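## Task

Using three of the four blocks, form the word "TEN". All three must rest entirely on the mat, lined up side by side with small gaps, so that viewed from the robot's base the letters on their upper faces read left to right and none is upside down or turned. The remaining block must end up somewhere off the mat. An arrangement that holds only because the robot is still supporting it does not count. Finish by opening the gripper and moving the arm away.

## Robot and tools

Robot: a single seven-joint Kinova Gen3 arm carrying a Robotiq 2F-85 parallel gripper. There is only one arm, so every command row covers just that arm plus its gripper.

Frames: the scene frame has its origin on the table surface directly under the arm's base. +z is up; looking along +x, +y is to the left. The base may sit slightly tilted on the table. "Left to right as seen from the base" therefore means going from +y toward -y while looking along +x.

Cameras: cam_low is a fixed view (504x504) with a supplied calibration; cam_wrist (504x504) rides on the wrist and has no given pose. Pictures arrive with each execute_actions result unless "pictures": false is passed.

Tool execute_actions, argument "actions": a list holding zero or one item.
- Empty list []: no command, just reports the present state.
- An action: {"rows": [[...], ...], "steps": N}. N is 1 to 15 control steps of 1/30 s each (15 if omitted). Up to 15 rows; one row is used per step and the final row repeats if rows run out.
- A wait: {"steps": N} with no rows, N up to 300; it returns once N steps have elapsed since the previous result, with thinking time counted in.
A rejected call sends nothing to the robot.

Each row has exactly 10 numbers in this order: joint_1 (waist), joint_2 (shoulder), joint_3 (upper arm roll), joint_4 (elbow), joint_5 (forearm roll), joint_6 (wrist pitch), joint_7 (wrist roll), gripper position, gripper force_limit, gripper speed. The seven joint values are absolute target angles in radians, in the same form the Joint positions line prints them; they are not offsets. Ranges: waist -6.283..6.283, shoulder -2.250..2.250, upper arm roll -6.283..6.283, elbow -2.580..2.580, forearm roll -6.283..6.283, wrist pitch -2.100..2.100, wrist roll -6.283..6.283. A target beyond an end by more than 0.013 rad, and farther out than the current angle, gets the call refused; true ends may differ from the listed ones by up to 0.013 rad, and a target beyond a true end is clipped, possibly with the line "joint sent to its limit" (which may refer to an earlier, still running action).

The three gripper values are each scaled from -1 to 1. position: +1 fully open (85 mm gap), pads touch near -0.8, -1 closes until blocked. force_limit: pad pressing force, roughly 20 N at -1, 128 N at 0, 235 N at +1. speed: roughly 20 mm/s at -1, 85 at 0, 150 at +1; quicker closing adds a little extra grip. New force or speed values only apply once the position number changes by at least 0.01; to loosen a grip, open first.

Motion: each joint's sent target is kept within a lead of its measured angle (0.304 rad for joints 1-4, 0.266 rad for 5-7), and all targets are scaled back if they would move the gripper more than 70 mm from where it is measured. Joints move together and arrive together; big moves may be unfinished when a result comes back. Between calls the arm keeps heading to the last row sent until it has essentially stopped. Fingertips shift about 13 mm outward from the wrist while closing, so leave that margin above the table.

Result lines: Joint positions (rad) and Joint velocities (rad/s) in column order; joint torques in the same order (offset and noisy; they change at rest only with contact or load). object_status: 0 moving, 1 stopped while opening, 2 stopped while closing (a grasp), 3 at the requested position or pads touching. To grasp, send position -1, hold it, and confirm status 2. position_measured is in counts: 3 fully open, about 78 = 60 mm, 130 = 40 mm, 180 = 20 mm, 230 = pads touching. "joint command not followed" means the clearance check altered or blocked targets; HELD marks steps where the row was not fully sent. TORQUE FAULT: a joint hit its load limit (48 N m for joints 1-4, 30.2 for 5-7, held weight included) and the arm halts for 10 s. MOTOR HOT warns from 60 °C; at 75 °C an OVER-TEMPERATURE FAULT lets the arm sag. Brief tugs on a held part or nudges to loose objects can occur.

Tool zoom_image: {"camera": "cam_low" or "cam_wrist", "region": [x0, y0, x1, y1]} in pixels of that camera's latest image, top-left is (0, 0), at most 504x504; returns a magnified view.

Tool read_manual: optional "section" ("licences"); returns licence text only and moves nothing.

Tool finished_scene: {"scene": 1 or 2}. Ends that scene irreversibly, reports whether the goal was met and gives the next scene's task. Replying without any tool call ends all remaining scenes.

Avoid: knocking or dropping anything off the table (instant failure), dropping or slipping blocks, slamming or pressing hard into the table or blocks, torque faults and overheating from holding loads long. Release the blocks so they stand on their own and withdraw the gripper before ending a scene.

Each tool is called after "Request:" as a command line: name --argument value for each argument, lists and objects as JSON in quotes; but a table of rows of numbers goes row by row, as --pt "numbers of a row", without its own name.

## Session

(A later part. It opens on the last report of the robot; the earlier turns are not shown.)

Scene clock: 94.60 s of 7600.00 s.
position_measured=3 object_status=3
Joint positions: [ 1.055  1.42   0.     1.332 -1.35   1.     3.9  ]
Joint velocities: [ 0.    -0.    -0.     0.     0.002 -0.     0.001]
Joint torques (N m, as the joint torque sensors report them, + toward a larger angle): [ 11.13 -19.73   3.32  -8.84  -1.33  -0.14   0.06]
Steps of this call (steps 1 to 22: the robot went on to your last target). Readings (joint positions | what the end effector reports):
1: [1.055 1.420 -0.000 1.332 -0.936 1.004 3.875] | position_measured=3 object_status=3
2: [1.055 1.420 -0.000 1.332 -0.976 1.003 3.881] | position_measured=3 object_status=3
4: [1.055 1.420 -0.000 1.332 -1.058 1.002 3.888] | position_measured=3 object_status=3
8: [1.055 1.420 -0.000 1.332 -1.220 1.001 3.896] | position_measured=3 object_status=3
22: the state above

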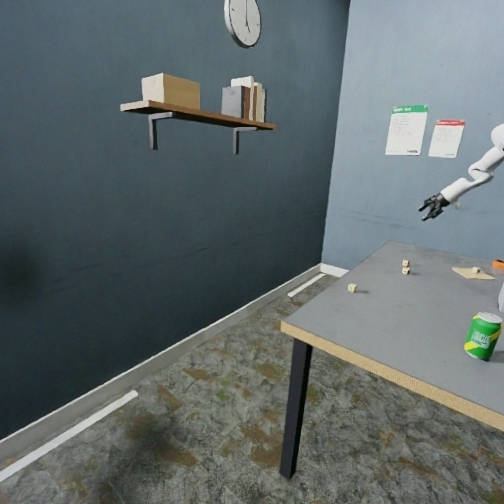

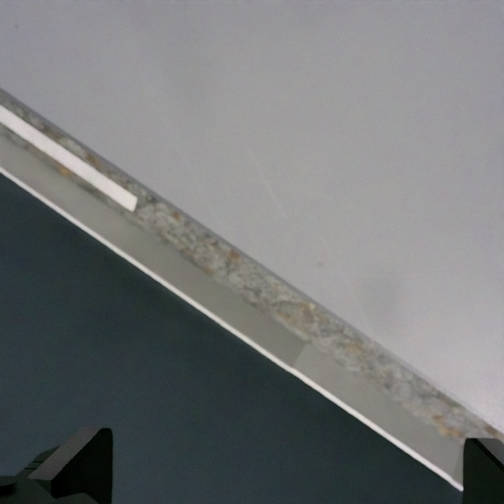

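Request:
execute_actions --actions '[{"rows":[[1.055,1.42,0,1.3321,-1.0,1.15,3.9,1,-0.6,0.5]]}]'

Scene clock: 100.17 s of 7600.00 s.
position_measured=3 object_status=3
Joint positions: [ 1.055  1.421  0.     1.333 -1.     1.15   3.9  ]
Joint velocities: [-0.001 -0.006 -0.005 -0.008 -0.007  0.002  0.   ]
Joint torques (N m, as the joint torque sensors report them, + toward a larger angle): [ 10.29 -18.49   3.05  -8.69  -0.99  -0.3    0.17]
Steps of this call (steps 1 to 15: the robot went on to your last target; steps 16 to 90: nothing new was sent; then 2.07 s passed at rest; steps 91 to 105: all 15 steps of this action). Readings (joint positions | what the end effector reports):
91: [1.055 1.420 0.000 1.332 -1.349 1.001 3.900] | position_measured=3 object_status=3
92: [1.055 1.420 0.000 1.332 -1.340 1.006 3.900] | position_measured=3 object_status=3
94: [1.055 1.419 0.000 1.331 -1.289 1.035 3.900] | position_measured=3 object_status=3
98: [1.055 1.420 -0.000 1.332 -1.129 1.105 3.900] | position_measured=3 object_status=3
105: the state above

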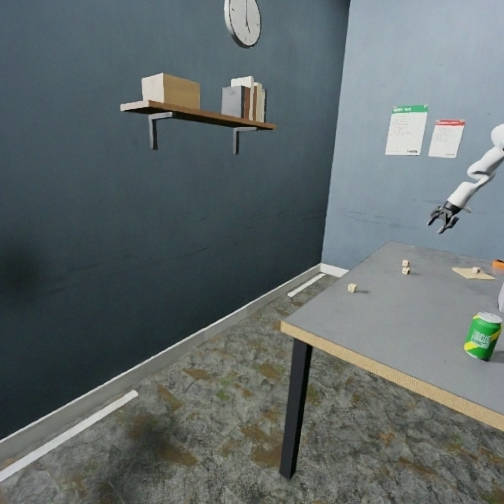

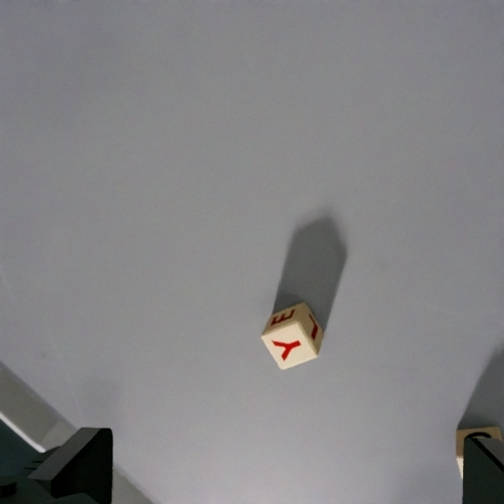

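Request:
zoom_image --camera "cam_wrist" --region '[250, 290, 340, 380]'

Region (250, 290, 340, 380) of cam_wrist's 504x504 image, scaled by 5.600.

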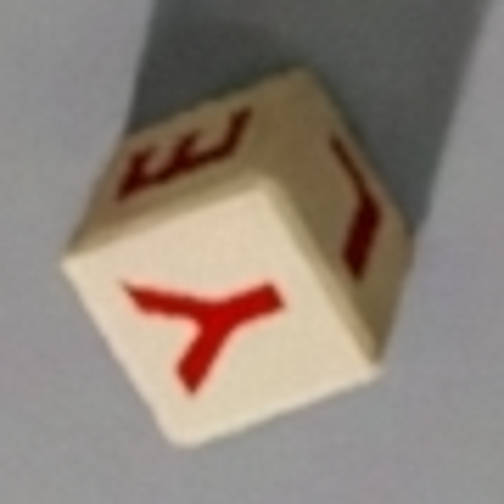

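Request:
execute_actions --actions '[{"rows":[[0.6659,1.514,0,0.9706,-0.714,1.1842,3.785,1,-0.6,0.5]]}]' --pictures false

Request:
execute_actions --actions '[{"steps":18}]'

Scene clock: 120.90 s of 7600.00 s.
position_measured=3 object_status=3
Joint positions: [ 0.7    1.506 -0.002  0.999 -0.735  1.182  3.793]
Joint velocities: [-0.496  0.097 -0.021 -0.471  0.357  0.044 -0.142]
Joint torques (N m, as the joint torque sensors report them, + toward a larger angle): [ 19.41 -19.28   7.11  -6.5    0.99  -0.18  -0.02]
Steps of this call (steps 1 to 15: the robot went on to your last target; steps 16 to 90: nothing new was sent; then 17.23 s passed at rest; steps 91 to 105: all 15 steps of this action). Readings (joint positions | what the end effector reports):
91: [1.054 1.420 0.000 1.331 -0.999 1.150 3.900] | position_measured=3 object_status=3
92: [1.047 1.423 0.002 1.325 -0.995 1.151 3.898] | position_measured=3 object_status=3
94: [1.017 1.432 0.003 1.298 -0.971 1.154 3.888] | position_measured=3 object_status=3
98: [0.899 1.465 0.002 1.184 -0.875 1.165 3.848] | position_measured=3 object_status=3
105: the state above

Scene clock: 121.50 s of 7600.00 s.
position_measured=3 object_status=3
Joint positions: [ 0.666  1.514 -0.     0.971 -0.714  1.184  3.785]
Joint velocities: [-0.001  0.     0.     0.001 -0.     0.    -0.   ]
Joint torques (N m, as the joint torque sensors report them, + toward a larger angle): [ 15.18 -19.18   5.36  -7.39   0.36  -0.26   0.02]
Steps of this call (steps 1 to 18: the robot went on to your last target). Readings (joint positions | what the end effector reports):
1: [0.686 1.509 -0.002 0.986 -0.725 1.183 3.789] | position_measured=3 object_status=3
2: [0.677 1.510 -0.003 0.977 -0.719 1.184 3.787] | position_measured=3 object_status=3
4: [0.672 1.511 -0.002 0.972 -0.715 1.184 3.785] | position_measured=3 object_status=3
8: [0.668 1.513 -0.000 0.971 -0.714 1.184 3.785] | position_measured=3 object_status=3
18: the state above

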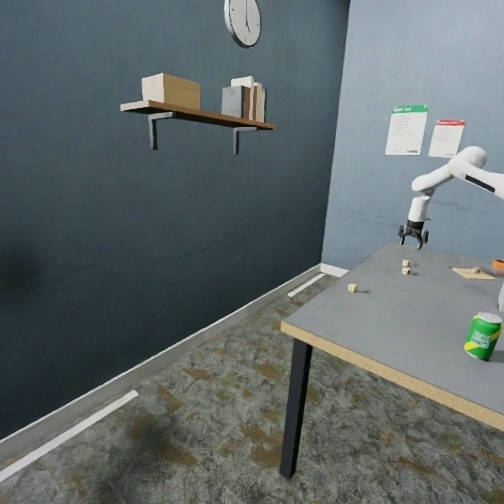

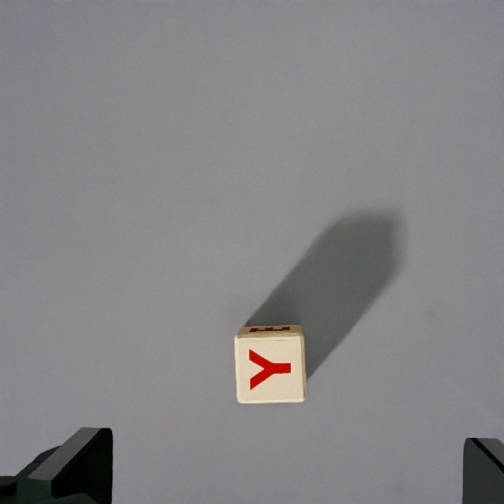

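Request:
execute_actions --actions '[{"rows":[[0.5895,1.635,0,0.9329,-0.7878,1.0933,3.851,1,-0.6,0],[0.5895,1.635,0,0.9329,-0.7878,1.0933,3.851,1,-0.6,0],[0.5895,1.635,0,0.9329,-0.7878,1.0933,3.851,1,-0.6,0],[0.5895,1.635,0,0.9329,-0.7878,1.0933,3.851,1,-0.6,0],[0.5895,1.635,0,0.9329,-0.7878,1.0933,3.851,1,-0.6,0],[0.5895,1.635,0,0.9329,-0.7878,1.0933,3.851,1,-0.6,0],[0.5895,1.635,0,0.9329,-0.7878,1.0933,3.851,-1,-0.6,0]]}]' --pictures false

Request:
execute_actions --actions '[{"steps":23}]'

Scene clock: 128.17 s of 7600.00 s.
position_measured=51 object_status=0
Joint positions: [ 0.59   1.634  0.     0.933 -0.788  1.093  3.851]
Joint velocities: [-0.007  0.01  -0.    -0.002  0.001  0.    -0.   ]
Joint torques (N m, as the joint torque sensors report them, + toward a larger angle): [ 15.76 -19.25   5.04  -6.45   0.57  -0.38   0.01]
Steps of this call (steps 1 to 15: the robot went on to your last target; steps 16 to 90: nothing new was sent; then 3.17 s passed at rest; steps 91 to 105: all 15 steps of this action). Readings (joint positions | what the end effector reports):
91: [0.665 1.515 0.000 0.970 -0.714 1.184 3.785] | position_measured=3 object_status=3
92: [0.661 1.521 0.001 0.967 -0.717 1.180 3.788] | position_measured=3 object_status=3
94: [0.643 1.550 0.002 0.958 -0.733 1.160 3.803] | position_measured=3 object_status=3
98: [0.598 1.622 -0.001 0.938 -0.780 1.103 3.844] | position_measured=5 object_status=0
105: the state above

Scene clock: 128.93 s of 7600.00 s.
position_measured=170 object_status=2
Joint positions: [ 0.59   1.635  0.     0.933 -0.788  1.093  3.851]
Joint velocities: [-0.001 -0.     0.    -0.    -0.001  0.    -0.002]
Joint torques (N m, as the joint torque sensors report them, + toward a larger angle): [ 15.25 -19.37   5.05  -6.69   0.45  -0.37  -0.01]
Steps of this call (steps 1 to 15: the robot went on to your last target; steps 16 to 23: nothing new was sent). Readings (joint positions | what the end effector reports):
1: [0.590 1.634 -0.000 0.933 -0.788 1.093 3.851] | position_measured=59 object_status=0
2: [0.590 1.634 -0.000 0.933 -0.788 1.093 3.851] | position_measured=66 object_status=0
4: [0.590 1.635 -0.000 0.933 -0.788 1.093 3.851] | position_measured=81 object_status=0
8: [0.590 1.635 -0.000 0.933 -0.788 1.093 3.851] | position_measured=111 object_status=0
23: the state above
The arm was judged still, so your last target was given up. Only a new action makes it travel on or press farther. Fingers that are still opening or closing keep moving.

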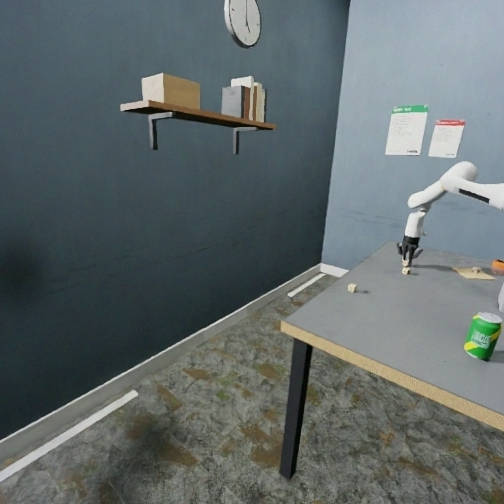

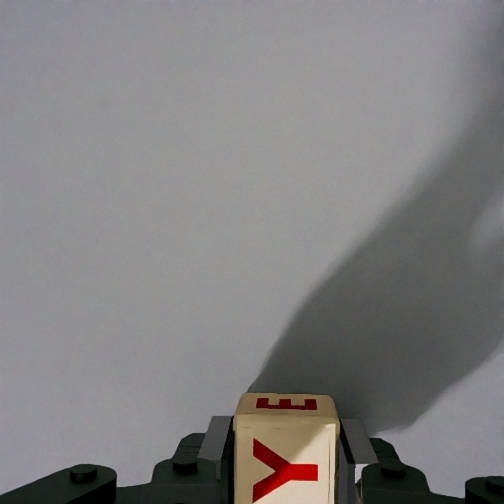

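Request:
execute_actions --actions '[{"rows":[[0.6659,1.514,0,0.9706,-0.714,1.1842,3.5,-1,-0.6,0]],"steps":9}]' --pictures false

Request:
execute_actions --actions '[{"rows":[[1.1338,1.5743,0,1.4364,-0.5446,0.868,0.585,-1,-0.6,0]]}]' --pictures false

Request:
execute_actions --actions '[{"steps":68}]' --pictures false

Request:
execute_actions --actions '[{"rows":[[1.0784,1.6723,0,1.4425,-0.6507,0.7796,0.66,-1,-0.6,0]]}]'

Scene clock: 136.47 s of 7600.00 s.
position_measured=170 object_status=2
Joint positions: [ 0.65   1.538  0.     0.962 -0.729  1.166  3.589]
Joint velocities: [ 0.203 -0.323 -0.002  0.107  0.21   0.258 -1.188]
Joint torques (N m, as the joint torque sensors report them, + toward a larger angle): [ 15.28 -19.19   5.42  -7.13   0.05  -0.25  -0.19]
Steps of this call (steps 1 to 90: nothing new was sent; then 4.23 s passed at rest; steps 91 to 99: all 9 steps of this action). Readings (joint positions | what the end effector reports):
91: [0.590 1.634 -0.000 0.933 -0.787 1.094 3.849] | position_measured=170 object_status=2
92: [0.594 1.629 -0.001 0.936 -0.785 1.097 3.840] | position_measured=170 object_status=2
94: [0.609 1.604 -0.002 0.944 -0.771 1.115 3.789] | position_measured=170 object_status=2
98: [0.643 1.550 0.000 0.959 -0.736 1.157 3.630] | position_measured=170 object_status=2
99: the state above

Scene clock: 136.97 s of 7600.00 s.
position_measured=170 object_status=2
Joint positions: [ 0.945  1.554 -0.     1.241 -0.603  0.98   3.278]
Joint velocities: [ 0.69   0.071  0.003  0.705  0.212 -0.408 -0.804]
Joint torques (N m, as the joint torque sensors report them, + toward a larger angle): [ 10.69 -19.75   4.33  -6.55  -0.04  -0.28   0.15]
Steps of this call (steps 1 to 15: all 15 steps of this action). Readings (joint positions | what the end effector reports):
1: [0.658 1.529 0.000 0.966 -0.722 1.172 3.553] | position_measured=170 object_status=2
2: [0.669 1.523 -0.002 0.972 -0.715 1.173 3.526] | position_measured=170 object_status=2
4: [0.706 1.523 -0.004 1.002 -0.695 1.153 3.495] | position_measured=170 object_status=2
8: [0.788 1.537 -0.001 1.085 -0.655 1.081 3.425] | position_measured=170 object_status=2
15: the state above

Scene clock: 139.23 s of 7600.00 s.
position_measured=170 object_status=2
Joint positions: [ 1.134  1.574  0.     1.436 -0.545  0.868  0.591]
Joint velocities: [ 0.001 -0.001  0.    -0.     0.     0.    -0.244]
Joint torques (N m, as the joint torque sensors report them, + toward a larger angle): [  7.34 -19.4    3.66  -7.06   0.29  -0.14   0.08]
Steps of this call (steps 1 to 68: the robot went on to your last target). Readings (joint positions | what the end effector reports):
1: [0.968 1.557 0.000 1.265 -0.596 0.967 3.250] | position_measured=170 object_status=2
2: [0.992 1.559 0.000 1.288 -0.589 0.953 3.218] | position_measured=170 object_status=2
4: [1.036 1.564 0.001 1.335 -0.574 0.926 3.141] | position_measured=170 object_status=2
8: [1.092 1.571 0.002 1.396 -0.556 0.891 2.979] | position_measured=170 object_status=2
68: the state above

Scene clock: 139.73 s of 7600.00 s.
position_measured=170 object_status=2
Joint positions: [ 1.079  1.672  0.     1.443 -0.651  0.78   0.66 ]
Joint velocities: [-0.005  0.008 -0.001  0.    -0.001  0.    -0.001]
Joint torques (N m, as the joint torque sensors report them, + toward a larger angle): [  7.33 -19.73   4.08  -6.14   0.08  -0.37   0.09]
Steps of this call (steps 1 to 15: all 15 steps of this action). Readings (joint positions | what the end effector reports):
1: [1.133 1.576 0.000 1.436 -0.545 0.867 0.587] | position_measured=170 object_status=2
2: [1.129 1.582 0.001 1.436 -0.551 0.863 0.589] | position_measured=170 object_status=2
4: [1.112 1.611 0.002 1.437 -0.579 0.838 0.608] | position_measured=170 object_status=2
8: [1.082 1.667 -0.002 1.443 -0.646 0.784 0.656] | position_measured=170 object_status=2
15: the state above

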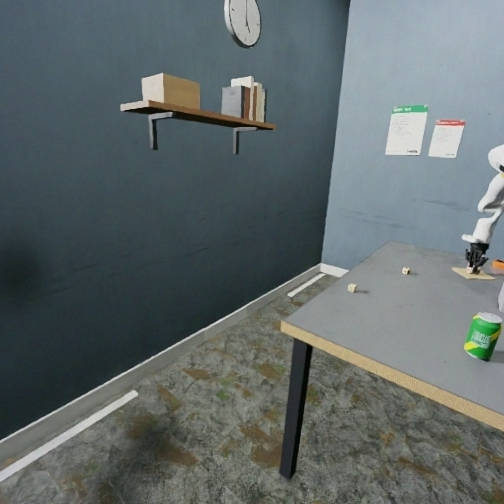

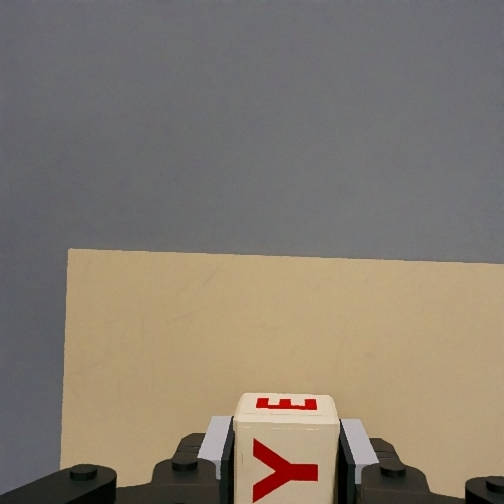

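Lower 6 mm.

Request:
execute_actions --actions '[{"rows":[[1.0725,1.6825,0,1.4428,-0.6625,0.771,0.668,-1,-0.6,0]],"steps":10}]' --pictures false

Scene clock: 150.03 s of 7600.00 s.
position_measured=170 object_status=2
Joint positions: [ 1.074  1.679  0.001  1.443 -0.662  0.772  0.668]
Joint velocities: [-0.    -0.001  0.     0.     0.    -0.     0.002]
Joint torques (N m, as the joint torque sensors report them, + toward a larger angle): [  6.73 -17.35   3.48  -5.66  -0.1   -1.05   0.1 ]
Steps of this call (steps 1 to 15: the robot went on to your last target; steps 16 to 90: nothing new was sent; then 6.97 s passed at rest; steps 91 to 100: all 10 steps of this action). Readings (joint positions | what the end effector reports):
91: [1.078 1.674 0.000 1.442 -0.652 0.779 0.661] | position_measured=170 object_status=2
92: [1.075 1.677 0.001 1.442 -0.656 0.776 0.663] | position_measured=170 object_status=2
94: [1.074 1.679 0.001 1.442 -0.661 0.773 0.667] | position_measured=170 object_status=2
98: [1.074 1.679 0.001 1.443 -0.662 0.772 0.668] | position_measured=170 object_status=2
100: the state above

Request:
execute_actions --actions '[{"rows":[[1.075,1.678,0,1.4427,-0.658,0.774,0.665,1,-0.6,0.5]],"steps":8}]' --pictures false

Request:
execute_actions --actions '[{"rows":[[1.15,1.52,0,1.4364,-0.5,0.9,0.55,1,-0.6,0.5]],"steps":10}]' --pictures false

Request:
execute_actions --actions '[{"rows":[[0.6,1.48,0,1.4378,0.0863,0.82,-0.3434,1,-0.6,0.5]]}]' --pictures false

Request:
execute_actions --actions '[{"steps":10}]' --pictures false

Request:
execute_actions --actions '[{"rows":[[0.5684,1.5411,0,1.4378,0.0863,0.7707,-0.3434,1,-0.6,0.5]]}]'

Scene clock: 159.57 s of 7600.00 s.
position_measured=114 object_status=0
Joint positions: [ 1.075  1.678 -0.     1.443 -0.658  0.774  0.665]
Joint velocities: [-0.     0.003  0.     0.     0.001  0.     0.001]
Joint torques (N m, as the joint torque sensors report them, + toward a larger angle): [  8.08 -19.53   4.35  -6.22   0.35  -0.28   0.04]
Steps of this call (steps 1 to 15: the robot went on to your last target; steps 16 to 90: nothing new was sent; then 6.27 s passed at rest; steps 91 to 98: all 8 steps of this action). Readings (joint positions | what the end effector reports):
91: [1.074 1.678 0.001 1.443 -0.661 0.772 0.668] | position_measured=170 object_status=0
92: [1.075 1.677 0.001 1.443 -0.660 0.773 0.666] | position_measured=168 object_status=0
94: [1.075 1.677 0.000 1.443 -0.658 0.774 0.665] | position_measured=154 object_status=0
98: the state above

Scene clock: 159.90 s of 7600.00 s.
position_measured=12 object_status=0
Joint positions: [ 1.145  1.529  0.001  1.435 -0.507  0.894  0.555]
Joint velocities: [ 0.087 -0.193  0.009 -0.014  0.242  0.19  -0.171]
Joint torques (N m, as the joint torque sensors report them, + toward a larger angle): [  5.6  -14.15   2.75  -5.77   0.36  -0.34   0.28]
Steps of this call (steps 1 to 10: all 10 steps of this action). Readings (joint positions | what the end effector reports):
1: [1.076 1.677 -0.000 1.443 -0.657 0.775 0.664] | position_measured=104 object_status=0
2: [1.079 1.671 -0.001 1.443 -0.652 0.779 0.661] | position_measured=93 object_status=0
4: [1.093 1.642 -0.001 1.443 -0.626 0.800 0.641] | position_measured=73 object_status=0
8: [1.135 1.552 0.000 1.437 -0.534 0.873 0.575] | position_measured=31 object_status=0
10: the state above

Scene clock: 160.40 s of 7600.00 s.
position_measured=3 object_status=3
Joint positions: [ 0.716  1.483 -0.003  1.437 -0.073  0.828  0.125]
Joint velocities: [-0.841 -0.021 -0.008  0.004  1.059 -0.059 -1.214]
Joint torques (N m, as the joint torque sensors report them, + toward a larger angle): [ 15.96 -17.15   9.17  -4.7    2.04  -0.11   0.03]
Steps of this call (steps 1 to 15: all 15 steps of this action). Readings (joint positions | what the end effector reports):
1: [1.146 1.524 0.001 1.435 -0.500 0.897 0.550] | position_measured=8 object_status=0
2: [1.141 1.520 0.002 1.436 -0.491 0.896 0.542] | position_measured=5 object_status=0
4: [1.116 1.510 0.002 1.437 -0.461 0.890 0.514] | position_measured=4 object_status=0
8: [0.999 1.494 0.003 1.437 -0.344 0.860 0.400] | position_measured=3 object_status=0
15: the state above

Scene clock: 160.73 s of 7600.00 s.
position_measured=3 object_status=3
Joint positions: [ 0.608  1.48  -0.     1.438  0.078  0.82  -0.28 ]
Joint velocities: [-0.108 -0.002 -0.004  0.001  0.152 -0.007 -1.053]
Joint torques (N m, as the joint torque sensors report them, + toward a larger angle): [ 13.06 -16.26   7.72  -4.87   1.93   0.26   0.27]
Steps of this call (steps 1 to 10: the robot went on to your last target). Readings (joint positions | what the end effector reports):
1: [0.690 1.482 -0.003 1.437 -0.040 0.826 0.084] | position_measured=3 object_status=3
2: [0.670 1.482 -0.003 1.437 -0.013 0.825 0.044] | position_measured=3 object_status=3
4: [0.645 1.481 -0.002 1.438 0.026 0.823 -0.038] | position_measured=3 object_status=3
8: [0.617 1.480 -0.000 1.438 0.065 0.821 -0.200] | position_measured=3 object_status=3
10: the state above

Scene clock: 161.23 s of 7600.00 s.
position_measured=3 object_status=3
Joint positions: [ 0.569  1.541 -0.     1.438  0.086  0.771 -0.343]
Joint velocities: [-0.002  0.003 -0.     0.001  0.001 -0.    -0.002]
Joint torques (N m, as the joint torque sensors report them, + toward a larger angle): [ 12.2  -16.24   7.58  -3.98   1.88   0.6    0.06]
Steps of this call (steps 1 to 15: all 15 steps of this action). Readings (joint positions | what the end effector reports):
1: [0.604 1.481 -0.000 1.438 0.082 0.820 -0.310] | position_measured=3 object_status=3
2: [0.598 1.486 0.001 1.437 0.085 0.816 -0.330] | position_measured=3 object_status=3
4: [0.582 1.512 0.001 1.436 0.086 0.797 -0.342] | position_measured=3 object_status=3
8: [0.571 1.539 -0.001 1.439 0.086 0.772 -0.343] | position_measured=3 object_status=3
15: the state above

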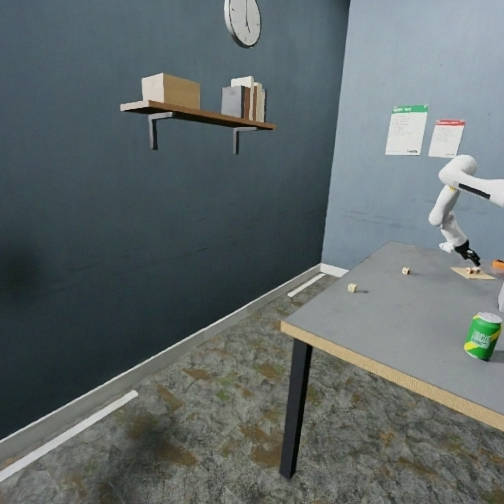

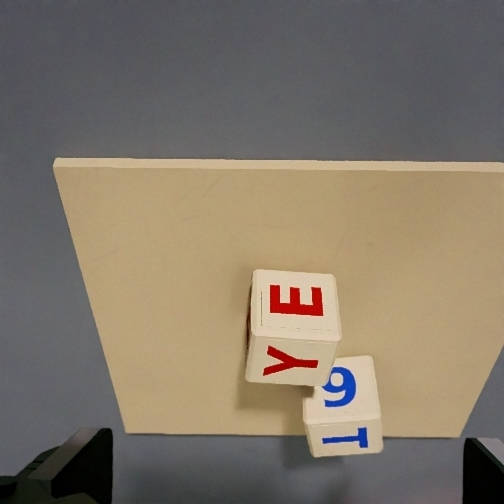

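Request:
execute_actions --actions '[{"rows":[[0.512,1.6072,0,1.407,0.041,0.736,-0.37,1,-0.6,0],[0.512,1.6072,0,1.407,0.041,0.736,-0.37,1,-0.6,0],[0.512,1.6072,0,1.407,0.041,0.736,-0.37,1,-0.6,0],[0.512,1.6072,0,1.407,0.041,0.736,-0.37,1,-0.6,0],[0.512,1.6072,0,1.407,0.041,0.736,-0.37,1,-0.6,0],[0.512,1.6072,0,1.407,0.041,0.736,-0.37,-1,-0.6,0]]}]' --pictures false

Request:
execute_actions --actions '[{"steps":22}]'

Scene clock: 165.50 s of 7600.00 s.
position_measured=59 object_status=0
Joint positions: [ 0.513  1.607 -0.     1.407  0.041  0.736 -0.37 ]
Joint velocities: [-0.004  0.004 -0.001 -0.     0.     0.    -0.   ]
Joint torques (N m, as the joint torque sensors report them, + toward a larger angle): [ 12.74 -16.13   7.84  -3.65   1.69   0.48   0.28]
Steps of this call (steps 1 to 15: the robot went on to your last target; steps 16 to 90: nothing new was sent; then 0.77 s passed at rest; steps 91 to 105: all 15 steps of this action). Readings (joint positions | what the end effector reports):
91: [0.567 1.542 0.000 1.437 0.086 0.770 -0.344] | position_measured=3 object_status=3
92: [0.561 1.549 0.002 1.434 0.083 0.768 -0.346] | position_measured=3 object_status=3
94: [0.537 1.577 0.003 1.421 0.066 0.754 -0.356] | position_measured=3 object_status=3
98: [0.515 1.604 -0.003 1.409 0.041 0.736 -0.370] | position_measured=9 object_status=0
105: the state above

Scene clock: 166.23 s of 7600.00 s.
position_measured=170 object_status=2
Joint positions: [ 0.512  1.607  0.     1.407  0.041  0.736 -0.37 ]
Joint velocities: [ 0.001 -0.001 -0.    -0.     0.001  0.     0.001]
Joint torques (N m, as the joint torque sensors report them, + toward a larger angle): [ 12.65 -15.9    7.95  -3.24   1.46   0.53  -0.19]
Steps of this call (steps 1 to 15: the robot went on to your last target; steps 16 to 22: nothing new was sent). Readings (joint positions | what the end effector reports):
1: [0.512 1.607 -0.000 1.407 0.041 0.736 -0.370] | position_measured=66 object_status=0
2: [0.512 1.607 -0.000 1.407 0.041 0.736 -0.370] | position_measured=74 object_status=0
4: [0.512 1.607 -0.000 1.407 0.041 0.736 -0.370] | position_measured=89 object_status=0
8: [0.512 1.607 -0.000 1.407 0.041 0.736 -0.370] | position_measured=119 object_status=0
22: the state above
The arm was judged still, so your last target was given up. Only a new action makes it travel on or press farther. Fingers that are still opening or closing keep moving.

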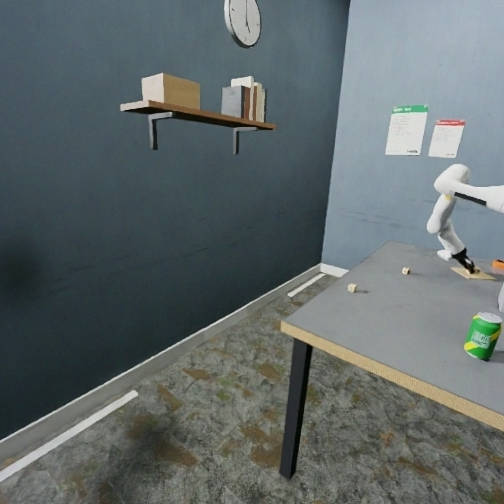

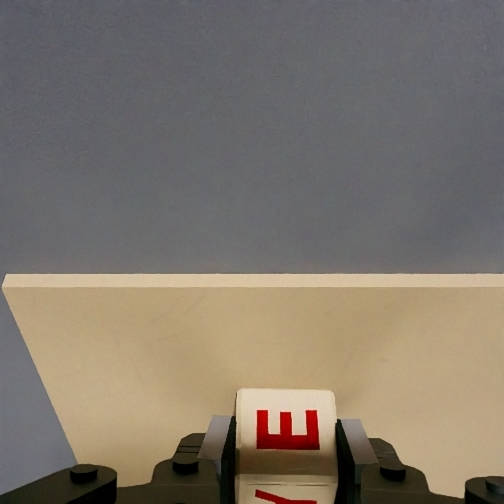

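Lift, flip, lower to ~5 mm above.

Request:
execute_actions --actions '[{"rows":[[0.5684,1.5411,0,1.4378,0.0863,0.7707,-0.35,-1,-0.6,0],[0.5684,1.5411,0,1.4378,0.0863,0.7707,-0.35,-1,-0.6,0],[0.5684,1.5411,0,1.4378,0.0863,0.7707,-0.35,-1,-0.6,0],[0.5684,1.5411,0,1.4378,0.0863,0.7707,-0.35,-1,-0.6,0],[0.5684,1.5411,0,1.4378,0.0863,0.7707,-0.35,-1,-0.6,0],[0.5684,1.5411,0,1.4378,0.0863,0.7707,2.79,-1,-0.6,0]]}]' --pictures false

Request:
execute_actions --actions '[{"steps":74}]' --pictures false

Request:
execute_actions --actions '[{"rows":[[0.519,1.599,0,1.411,0.047,0.74,2.776,-1,-0.6,0],[0.519,1.599,0,1.411,0.047,0.74,2.776,-1,-0.6,0],[0.519,1.599,0,1.411,0.047,0.74,2.776,-1,-0.6,0],[0.519,1.599,0,1.411,0.047,0.74,2.776,-1,-0.6,0],[0.519,1.599,0,1.411,0.047,0.74,2.776,-1,-0.6,0],[0.519,1.599,0,1.411,0.047,0.74,2.776,-1,-0.6,0],[0.519,1.599,0,1.411,0.047,0.74,2.776,-1,-0.6,0],[0.515,1.6035,0,1.409,0.044,0.738,2.775,-1,-0.6,0]]}]'

Scene clock: 172.83 s of 7600.00 s.
position_measured=170 object_status=2
Joint positions: [ 0.568  1.542  0.     1.437  0.086  0.77  -0.042]
Joint velocities: [ 0.008 -0.005  0.001  0.005  0.004  0.003  1.215]
Joint torques (N m, as the joint torque sensors report them, + toward a larger angle): [ 12.65 -16.8    7.94  -4.11   1.62   0.49   0.4 ]
Steps of this call (steps 1 to 90: nothing new was sent; then 3.10 s passed at rest; steps 91 to 105: all 15 steps of this action). Readings (joint positions | what the end effector reports):
91: [0.513 1.606 -0.000 1.408 0.042 0.736 -0.370] | position_measured=170 object_status=2
92: [0.519 1.599 -0.001 1.411 0.044 0.739 -0.368] | position_measured=170 object_status=2
94: [0.543 1.571 -0.003 1.423 0.062 0.753 -0.360] | position_measured=170 object_status=2
98: [0.564 1.545 0.002 1.435 0.084 0.768 -0.317] | position_measured=170 object_status=2
105: the state above

Scene clock: 175.30 s of 7600.00 s.
position_measured=170 object_status=2
Joint positions: [0.568 1.541 0.    1.438 0.086 0.771 2.79 ]
Joint velocities: [ 0.     0.    -0.    -0.     0.002  0.     0.003]
Joint torques (N m, as the joint torque sensors report them, + toward a larger angle): [ 12.09 -16.46   8.15  -3.88   1.51   0.46  -0.12]
Steps of this call (steps 1 to 74: the robot went on to your last target). Readings (joint positions | what the end effector reports):
1: [0.568 1.542 0.000 1.438 0.086 0.770 -0.002] | position_measured=170 object_status=2
2: [0.568 1.541 0.000 1.438 0.086 0.770 0.039] | position_measured=170 object_status=2
4: [0.568 1.541 0.000 1.438 0.086 0.771 0.120] | position_measured=170 object_status=2
8: [0.568 1.541 0.000 1.438 0.086 0.771 0.283] | position_measured=170 object_status=2
74: the state above

Scene clock: 175.80 s of 7600.00 s.
position_measured=170 object_status=2
Joint positions: [ 0.516  1.603 -0.     1.409  0.044  0.738  2.775]
Joint velocities: [-0.004  0.004  0.    -0.003  0.001 -0.    -0.002]
Joint torques (N m, as the joint torque sensors report them, + toward a larger angle): [ 12.56 -16.02   8.22  -3.39   1.71   0.64   0.1 ]
Steps of this call (steps 1 to 15: all 15 steps of this action). Readings (joint positions | what the end effector reports):
1: [0.567 1.542 0.000 1.437 0.086 0.770 2.790] | position_measured=170 object_status=2
2: [0.561 1.549 0.002 1.434 0.083 0.768 2.789] | position_measured=170 object_status=2
4: [0.538 1.576 0.003 1.422 0.066 0.754 2.783] | position_measured=170 object_status=2
8: [0.521 1.597 -0.002 1.412 0.046 0.740 2.776] | position_measured=170 object_status=2
15: the state above

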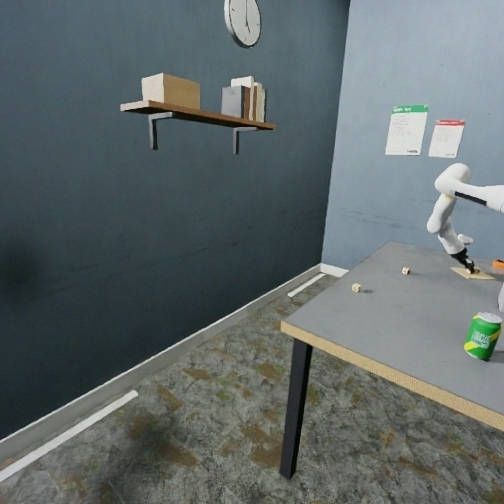

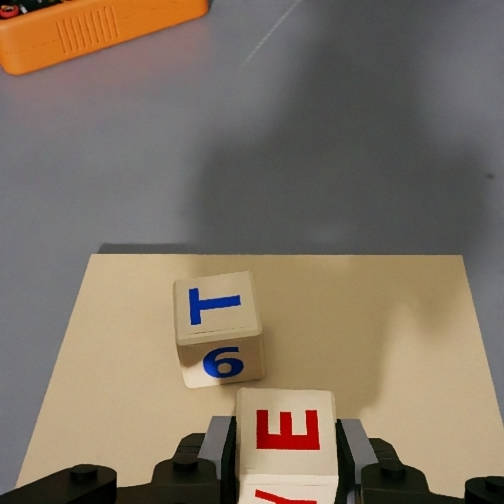

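Lower 2.5 mm more, release, lift, then vertical view.

Request:
execute_actions --actions '[{"rows":[[0.5115,1.6078,0,1.4067,0.041,0.736,2.774,-1,-0.6,0]],"steps":8}]' --pictures false

Request:
execute_actions --actions '[{"rows":[[0.5115,1.6078,0,1.4067,0.041,0.736,2.774,1,-0.6,0.5]],"steps":8}]' --pictures false

Request:
execute_actions --actions '[{"rows":[[0.6,1.48,0,1.4378,0.0863,0.82,2.8,1,-0.6,0.5]],"steps":10}]' --pictures false

Request:
execute_actions --actions '[{"rows":[[1.15,1.52,0,1.4364,-0.5,0.9,3.727,1,-0.6,0.5]]}]' --pictures false

Request:
execute_actions --actions '[{"steps":8}]' --pictures false

Request:
execute_actions --actions '[{"rows":[[1.1338,1.5743,0,1.4364,-0.5446,0.868,3.727,1,-0.6,0.5]]}]'

Scene clock: 179.97 s of 7600.00 s.
position_measured=170 object_status=2
Joint positions: [0.512 1.608 0.    1.407 0.041 0.736 2.774]
Joint velocities: [-0.001 -0.     0.     0.001 -0.001  0.    -0.003]
Joint torques (N m, as the joint torque sensors report them, + toward a larger angle): [ 12.11 -15.69   7.77  -3.49   1.68   0.41   0.12]
Steps of this call (steps 1 to 15: the robot went on to your last target; steps 16 to 90: nothing new was sent; then 0.90 s passed at rest; steps 91 to 98: all 8 steps of this action). Readings (joint positions | what the end effector reports):
91: [0.514 1.604 0.000 1.409 0.044 0.738 2.775] | position_measured=170 object_status=2
92: [0.513 1.606 0.000 1.408 0.043 0.737 2.774] | position_measured=170 object_status=2
94: [0.512 1.607 -0.000 1.407 0.041 0.736 2.774] | position_measured=170 object_status=2
98: the state above

Scene clock: 180.23 s of 7600.00 s.
position_measured=114 object_status=0
Joint positions: [ 0.512  1.608 -0.     1.407  0.041  0.736  2.774]
Joint velocities: [-0.001  0.001  0.     0.001  0.001  0.    -0.   ]
Joint torques (N m, as the joint torque sensors report them, + toward a larger angle): [ 12.65 -16.     8.01  -3.25   1.79   0.49   0.11]
Steps of this call (steps 1 to 8: all 8 steps of this action). Readings (joint positions | what the end effector reports):
1: [0.512 1.608 0.000 1.407 0.041 0.736 2.774] | position_measured=170 object_status=0
2: [0.512 1.608 0.000 1.407 0.041 0.736 2.774] | position_measured=169 object_status=0
4: [0.512 1.608 0.000 1.407 0.041 0.736 2.774] | position_measured=154 object_status=0
8: the state above

Scene clock: 180.57 s of 7600.00 s.
position_measured=12 object_status=0
Joint positions: [0.596 1.485 0.003 1.436 0.087 0.819 2.8  ]
Joint velocities: [ 0.024 -0.038  0.003  0.014  0.024  0.046  0.015]
Joint torques (N m, as the joint torque sensors report them, + toward a larger angle): [  9.4  -11.3    5.63  -3.9    1.69   0.18   0.29]
Steps of this call (steps 1 to 10: all 10 steps of this action). Readings (joint positions | what the end effector reports):
1: [0.512 1.607 -0.000 1.407 0.041 0.736 2.774] | position_measured=104 object_status=0
2: [0.517 1.601 -0.001 1.409 0.042 0.739 2.775] | position_measured=94 object_status=0
4: [0.536 1.574 -0.002 1.416 0.051 0.756 2.780] | position_measured=73 object_status=0
8: [0.588 1.496 0.002 1.432 0.081 0.809 2.797] | position_measured=31 object_status=0
10: the state above

Scene clock: 181.07 s of 7600.00 s.
position_measured=3 object_status=3
Joint positions: [ 1.043  1.516  0.003  1.437 -0.329  0.892  3.214]
Joint velocities: [ 0.787  0.027  0.002  0.    -1.105  0.059  1.214]
Joint torques (N m, as the joint torque sensors report them, + toward a larger angle): [  4.64 -18.59   2.66  -6.89   0.7   -0.48   0.04]
Steps of this call (steps 1 to 15: all 15 steps of this action). Readings (joint positions | what the end effector reports):
1: [0.598 1.485 0.002 1.436 0.086 0.820 2.801] | position_measured=8 object_status=0
2: [0.606 1.485 -0.000 1.436 0.080 0.821 2.805] | position_measured=6 object_status=0
4: [0.637 1.488 -0.002 1.436 0.055 0.829 2.829] | position_measured=4 object_status=0
8: [0.764 1.502 -0.002 1.436 -0.054 0.859 2.936] | position_measured=3 object_status=0
15: the state above

Scene clock: 181.33 s of 7600.00 s.
position_measured=3 object_status=3
Joint positions: [ 1.133  1.519  0.     1.436 -0.477  0.899  3.539]
Joint velocities: [ 0.123  0.006 -0.003 -0.    -0.188  0.009  1.214]
Joint torques (N m, as the joint torque sensors report them, + toward a larger angle): [  7.21 -18.58   3.88  -7.25   0.5   -0.01   0.09]
Steps of this call (steps 1 to 8: the robot went on to your last target). Readings (joint positions | what the end effector reports):
1: [1.066 1.517 0.003 1.437 -0.364 0.894 3.255] | position_measured=3 object_status=3
2: [1.085 1.517 0.002 1.436 -0.393 0.895 3.296] | position_measured=3 object_status=3
4: [1.108 1.518 0.002 1.436 -0.435 0.897 3.377] | position_measured=3 object_status=3
8: the state above

Scene clock: 181.83 s of 7600.00 s.
position_measured=3 object_status=3
Joint positions: [ 1.134  1.574  0.     1.436 -0.545  0.868  3.727]
Joint velocities: [ 0.     0.004 -0.    -0.     0.001 -0.     0.001]
Joint torques (N m, as the joint torque sensors report them, + toward a larger angle): [  7.26 -20.06   3.93  -6.74   0.5   -0.31   0.09]
Steps of this call (steps 1 to 15: all 15 steps of this action). Readings (joint positions | what the end effector reports):
1: [1.137 1.520 0.000 1.436 -0.483 0.899 3.580] | position_measured=3 object_status=3
2: [1.138 1.522 0.001 1.436 -0.490 0.898 3.621] | position_measured=3 object_status=3
4: [1.137 1.539 0.001 1.435 -0.517 0.888 3.691] | position_measured=3 object_status=3
8: [1.133 1.572 -0.001 1.438 -0.544 0.869 3.727] | position_measured=3 object_status=3
15: the state above

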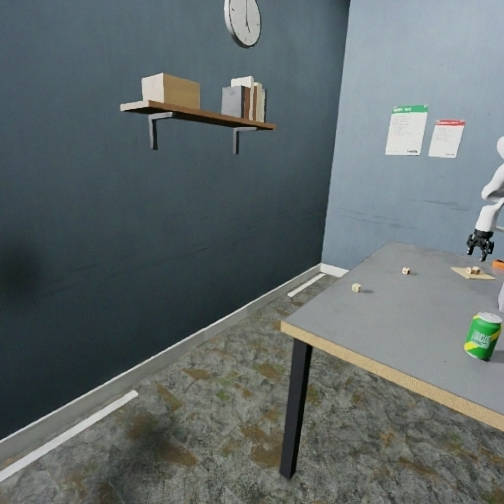

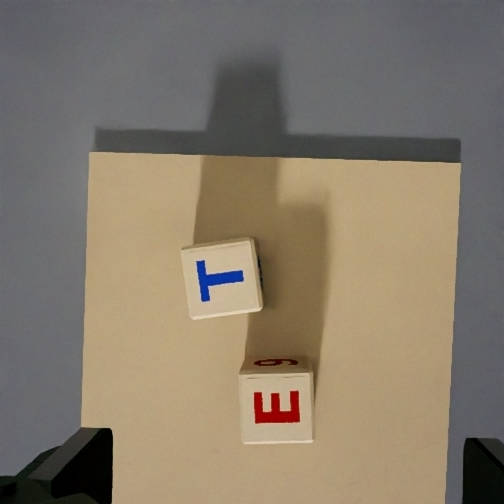

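Request:
execute_actions --actions '[{"rows":[[1.19,1.695,0,1.292,-0.481,0.889,3.891,1,-0.6,0]],"steps":10}]' --pictures false

Request:
execute_actions --actions '[{"rows":[[1.1514,1.7638,0,1.2957,-0.5511,0.8274,3.943,1,-0.6,0],[1.1514,1.7638,0,1.2957,-0.5511,0.8274,3.943,1,-0.6,0],[1.1514,1.7638,0,1.2957,-0.5511,0.8274,3.943,1,-0.6,0],[1.1514,1.7638,0,1.2957,-0.5511,0.8274,3.943,1,-0.6,0],[1.1514,1.7638,0,1.2957,-0.5511,0.8274,3.943,-1,-0.6,0]]}]' --pictures false

Request:
execute_actions --actions '[{"steps":21}]'

Scene clock: 191.20 s of 7600.00 s.
position_measured=3 object_status=3
Joint positions: [ 1.187  1.689  0.001  1.297 -0.482  0.888  3.888]
Joint velocities: [ 0.031  0.063  0.002 -0.124  0.059  0.018  0.149]
Joint torques (N m, as the joint torque sensors report them, + toward a larger angle): [  5.   -23.98   1.68  -7.22   0.35   0.03   0.16]
Steps of this call (steps 1 to 15: the robot went on to your last target; steps 16 to 110: nothing new was sent; then 5.37 s passed at rest; steps 111 to 120: all 10 steps of this action). Readings (joint positions | what the end effector reports):
111: [1.134 1.575 -0.000 1.435 -0.544 0.868 3.728] | position_measured=3 object_status=3
112: [1.137 1.581 -0.001 1.430 -0.542 0.869 3.734] | position_measured=3 object_status=3
114: [1.149 1.606 -0.001 1.402 -0.531 0.874 3.764] | position_measured=3 object_status=3
118: [1.181 1.676 0.001 1.316 -0.491 0.885 3.865] | position_measured=3 object_status=3
120: the state above

Scene clock: 191.70 s of 7600.00 s.
position_measured=66 object_status=0
Joint positions: [ 1.152  1.763 -0.     1.296 -0.551  0.827  3.943]
Joint velocities: [-0.003  0.003 -0.     0.    -0.    -0.     0.   ]
Joint torques (N m, as the joint torque sensors report them, + toward a larger angle): [  6.54 -21.26   3.58  -6.76   0.63  -0.17   0.11]
Steps of this call (steps 1 to 15: all 15 steps of this action). Readings (joint positions | what the end effector reports):
1: [1.187 1.691 0.002 1.295 -0.482 0.887 3.891] | position_measured=3 object_status=3
2: [1.183 1.698 0.002 1.293 -0.487 0.882 3.896] | position_measured=3 object_status=3
4: [1.168 1.728 0.002 1.293 -0.514 0.858 3.916] | position_measured=3 object_status=3
8: [1.153 1.761 -0.001 1.297 -0.550 0.829 3.942] | position_measured=15 object_status=0
15: the state above

Scene clock: 192.40 s of 7600.00 s.
position_measured=169 object_status=2
Joint positions: [ 1.151  1.764  0.     1.296 -0.551  0.827  3.943]
Joint velocities: [-0.     0.    -0.     0.    -0.001  0.     0.001]
Joint torques (N m, as the joint torque sensors report them, + toward a larger angle): [  6.84 -20.9    4.    -7.02   0.16  -0.45   0.03]
Steps of this call (steps 1 to 15: the robot went on to your last target; steps 16 to 21: nothing new was sent). Readings (joint positions | what the end effector reports):
1: [1.152 1.763 -0.000 1.296 -0.551 0.827 3.943] | position_measured=74 object_status=0
2: [1.152 1.764 -0.000 1.296 -0.551 0.827 3.943] | position_measured=81 object_status=0
4: [1.151 1.764 -0.000 1.296 -0.551 0.827 3.943] | position_measured=96 object_status=0
8: [1.151 1.764 -0.000 1.296 -0.551 0.827 3.943] | position_measured=127 object_status=0
21: the state above
The arm was judged still, so your last target was given up. Only a new action makes it travel on or press farther. Fingers that are still opening or closing keep moving.

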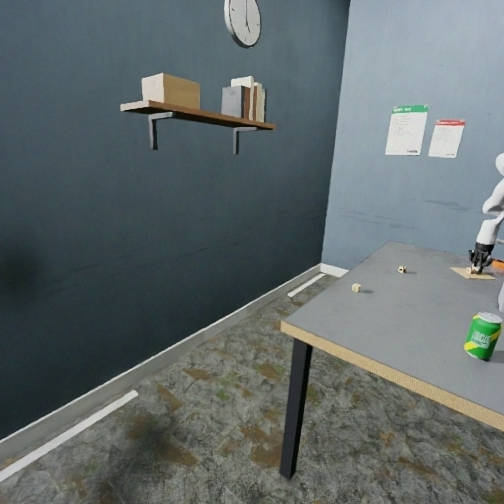

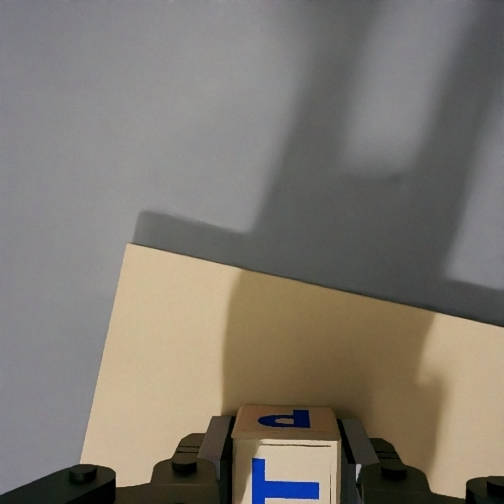

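N got nudged; handle later.

Request:
execute_actions --actions '[{"rows":[[1.195,1.685,0,1.291,-0.47,0.898,3.885,-1,-0.6,0]],"steps":10}]' --pictures false

Request:
execute_actions --actions '[{"rows":[[1.052,1.578,0,1.451,-0.632,0.85,3.757,-1,-0.6,0]],"steps":14}]' --pictures false

Request:
execute_actions --actions '[{"rows":[[1.009,1.650,0,1.456,-0.713,0.786,3.815,-1,-0.6,0]],"steps":13}]'

Scene clock: 195.83 s of 7600.00 s.
position_measured=169 object_status=2
Joint positions: [ 1.193  1.687  0.001  1.29  -0.47   0.898  3.885]
Joint velocities: [ 0.013 -0.013 -0.016  0.017  0.002  0.011 -0.001]
Joint torques (N m, as the joint torque sensors report them, + toward a larger angle): [  6.7  -22.08   3.28  -7.44   0.58  -0.5    0.08]
Steps of this call (steps 1 to 90: nothing new was sent; then 0.10 s passed at rest; steps 91 to 100: all 10 steps of this action). Readings (joint positions | what the end effector reports):
91: [1.152 1.762 -0.000 1.296 -0.550 0.828 3.942] | position_measured=169 object_status=2
92: [1.156 1.757 -0.001 1.296 -0.545 0.833 3.939] | position_measured=169 object_status=2
94: [1.172 1.728 -0.002 1.296 -0.518 0.857 3.919] | position_measured=169 object_status=2
98: [1.192 1.688 0.002 1.289 -0.471 0.896 3.886] | position_measured=169 object_status=2
100: the state above

Scene clock: 196.30 s of 7600.00 s.
position_measured=169 object_status=2
Joint positions: [ 1.055  1.581 -0.     1.45  -0.632  0.85   3.757]
Joint velocities: [-0.026 -0.021  0.017  0.011  0.001 -0.005 -0.001]
Joint torques (N m, as the joint torque sensors report them, + toward a larger angle): [  8.3  -19.21   4.08  -6.68   0.44   0.19   0.01]
Steps of this call (steps 1 to 14: all 14 steps of this action). Readings (joint positions | what the end effector reports):
1: [1.192 1.686 0.001 1.292 -0.471 0.897 3.884] | position_measured=169 object_status=2
2: [1.186 1.681 0.002 1.298 -0.476 0.894 3.880] | position_measured=169 object_status=2
4: [1.160 1.660 0.003 1.325 -0.503 0.884 3.859] | position_measured=169 object_status=2
8: [1.080 1.599 -0.001 1.417 -0.600 0.859 3.783] | position_measured=169 object_status=2
14: the state above

Scene clock: 196.73 s of 7600.00 s.
position_measured=169 object_status=2
Joint positions: [ 1.01   1.649  0.     1.456 -0.713  0.786  3.815]
Joint velocities: [-0.006  0.008 -0.    -0.001 -0.001 -0.     0.   ]
Joint torques (N m, as the joint torque sensors report them, + toward a larger angle): [  9.04 -19.6    5.03  -5.88   0.52  -0.34   0.13]
Steps of this call (steps 1 to 13: all 13 steps of this action). Readings (joint positions | what the end effector reports):
1: [1.053 1.581 0.000 1.451 -0.633 0.849 3.758] | position_measured=169 object_status=2
2: [1.049 1.587 0.001 1.450 -0.638 0.845 3.763] | position_measured=169 object_status=2
4: [1.031 1.614 0.002 1.451 -0.668 0.821 3.784] | position_measured=169 object_status=2
8: [1.012 1.647 -0.002 1.457 -0.712 0.788 3.814] | position_measured=169 object_status=2
13: the state above

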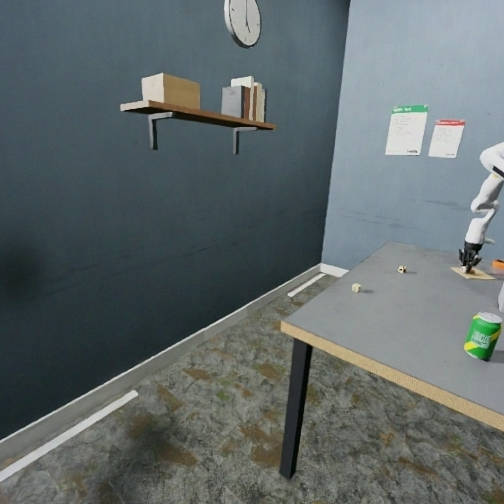

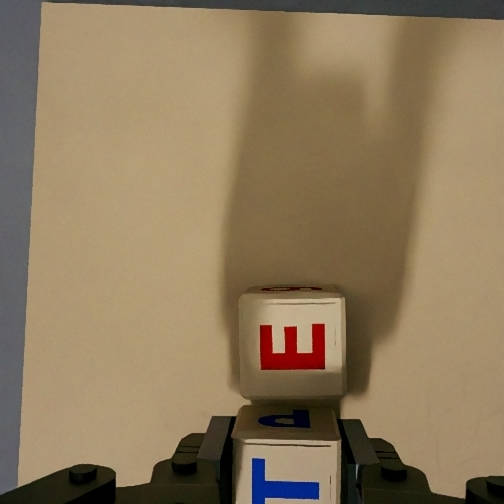

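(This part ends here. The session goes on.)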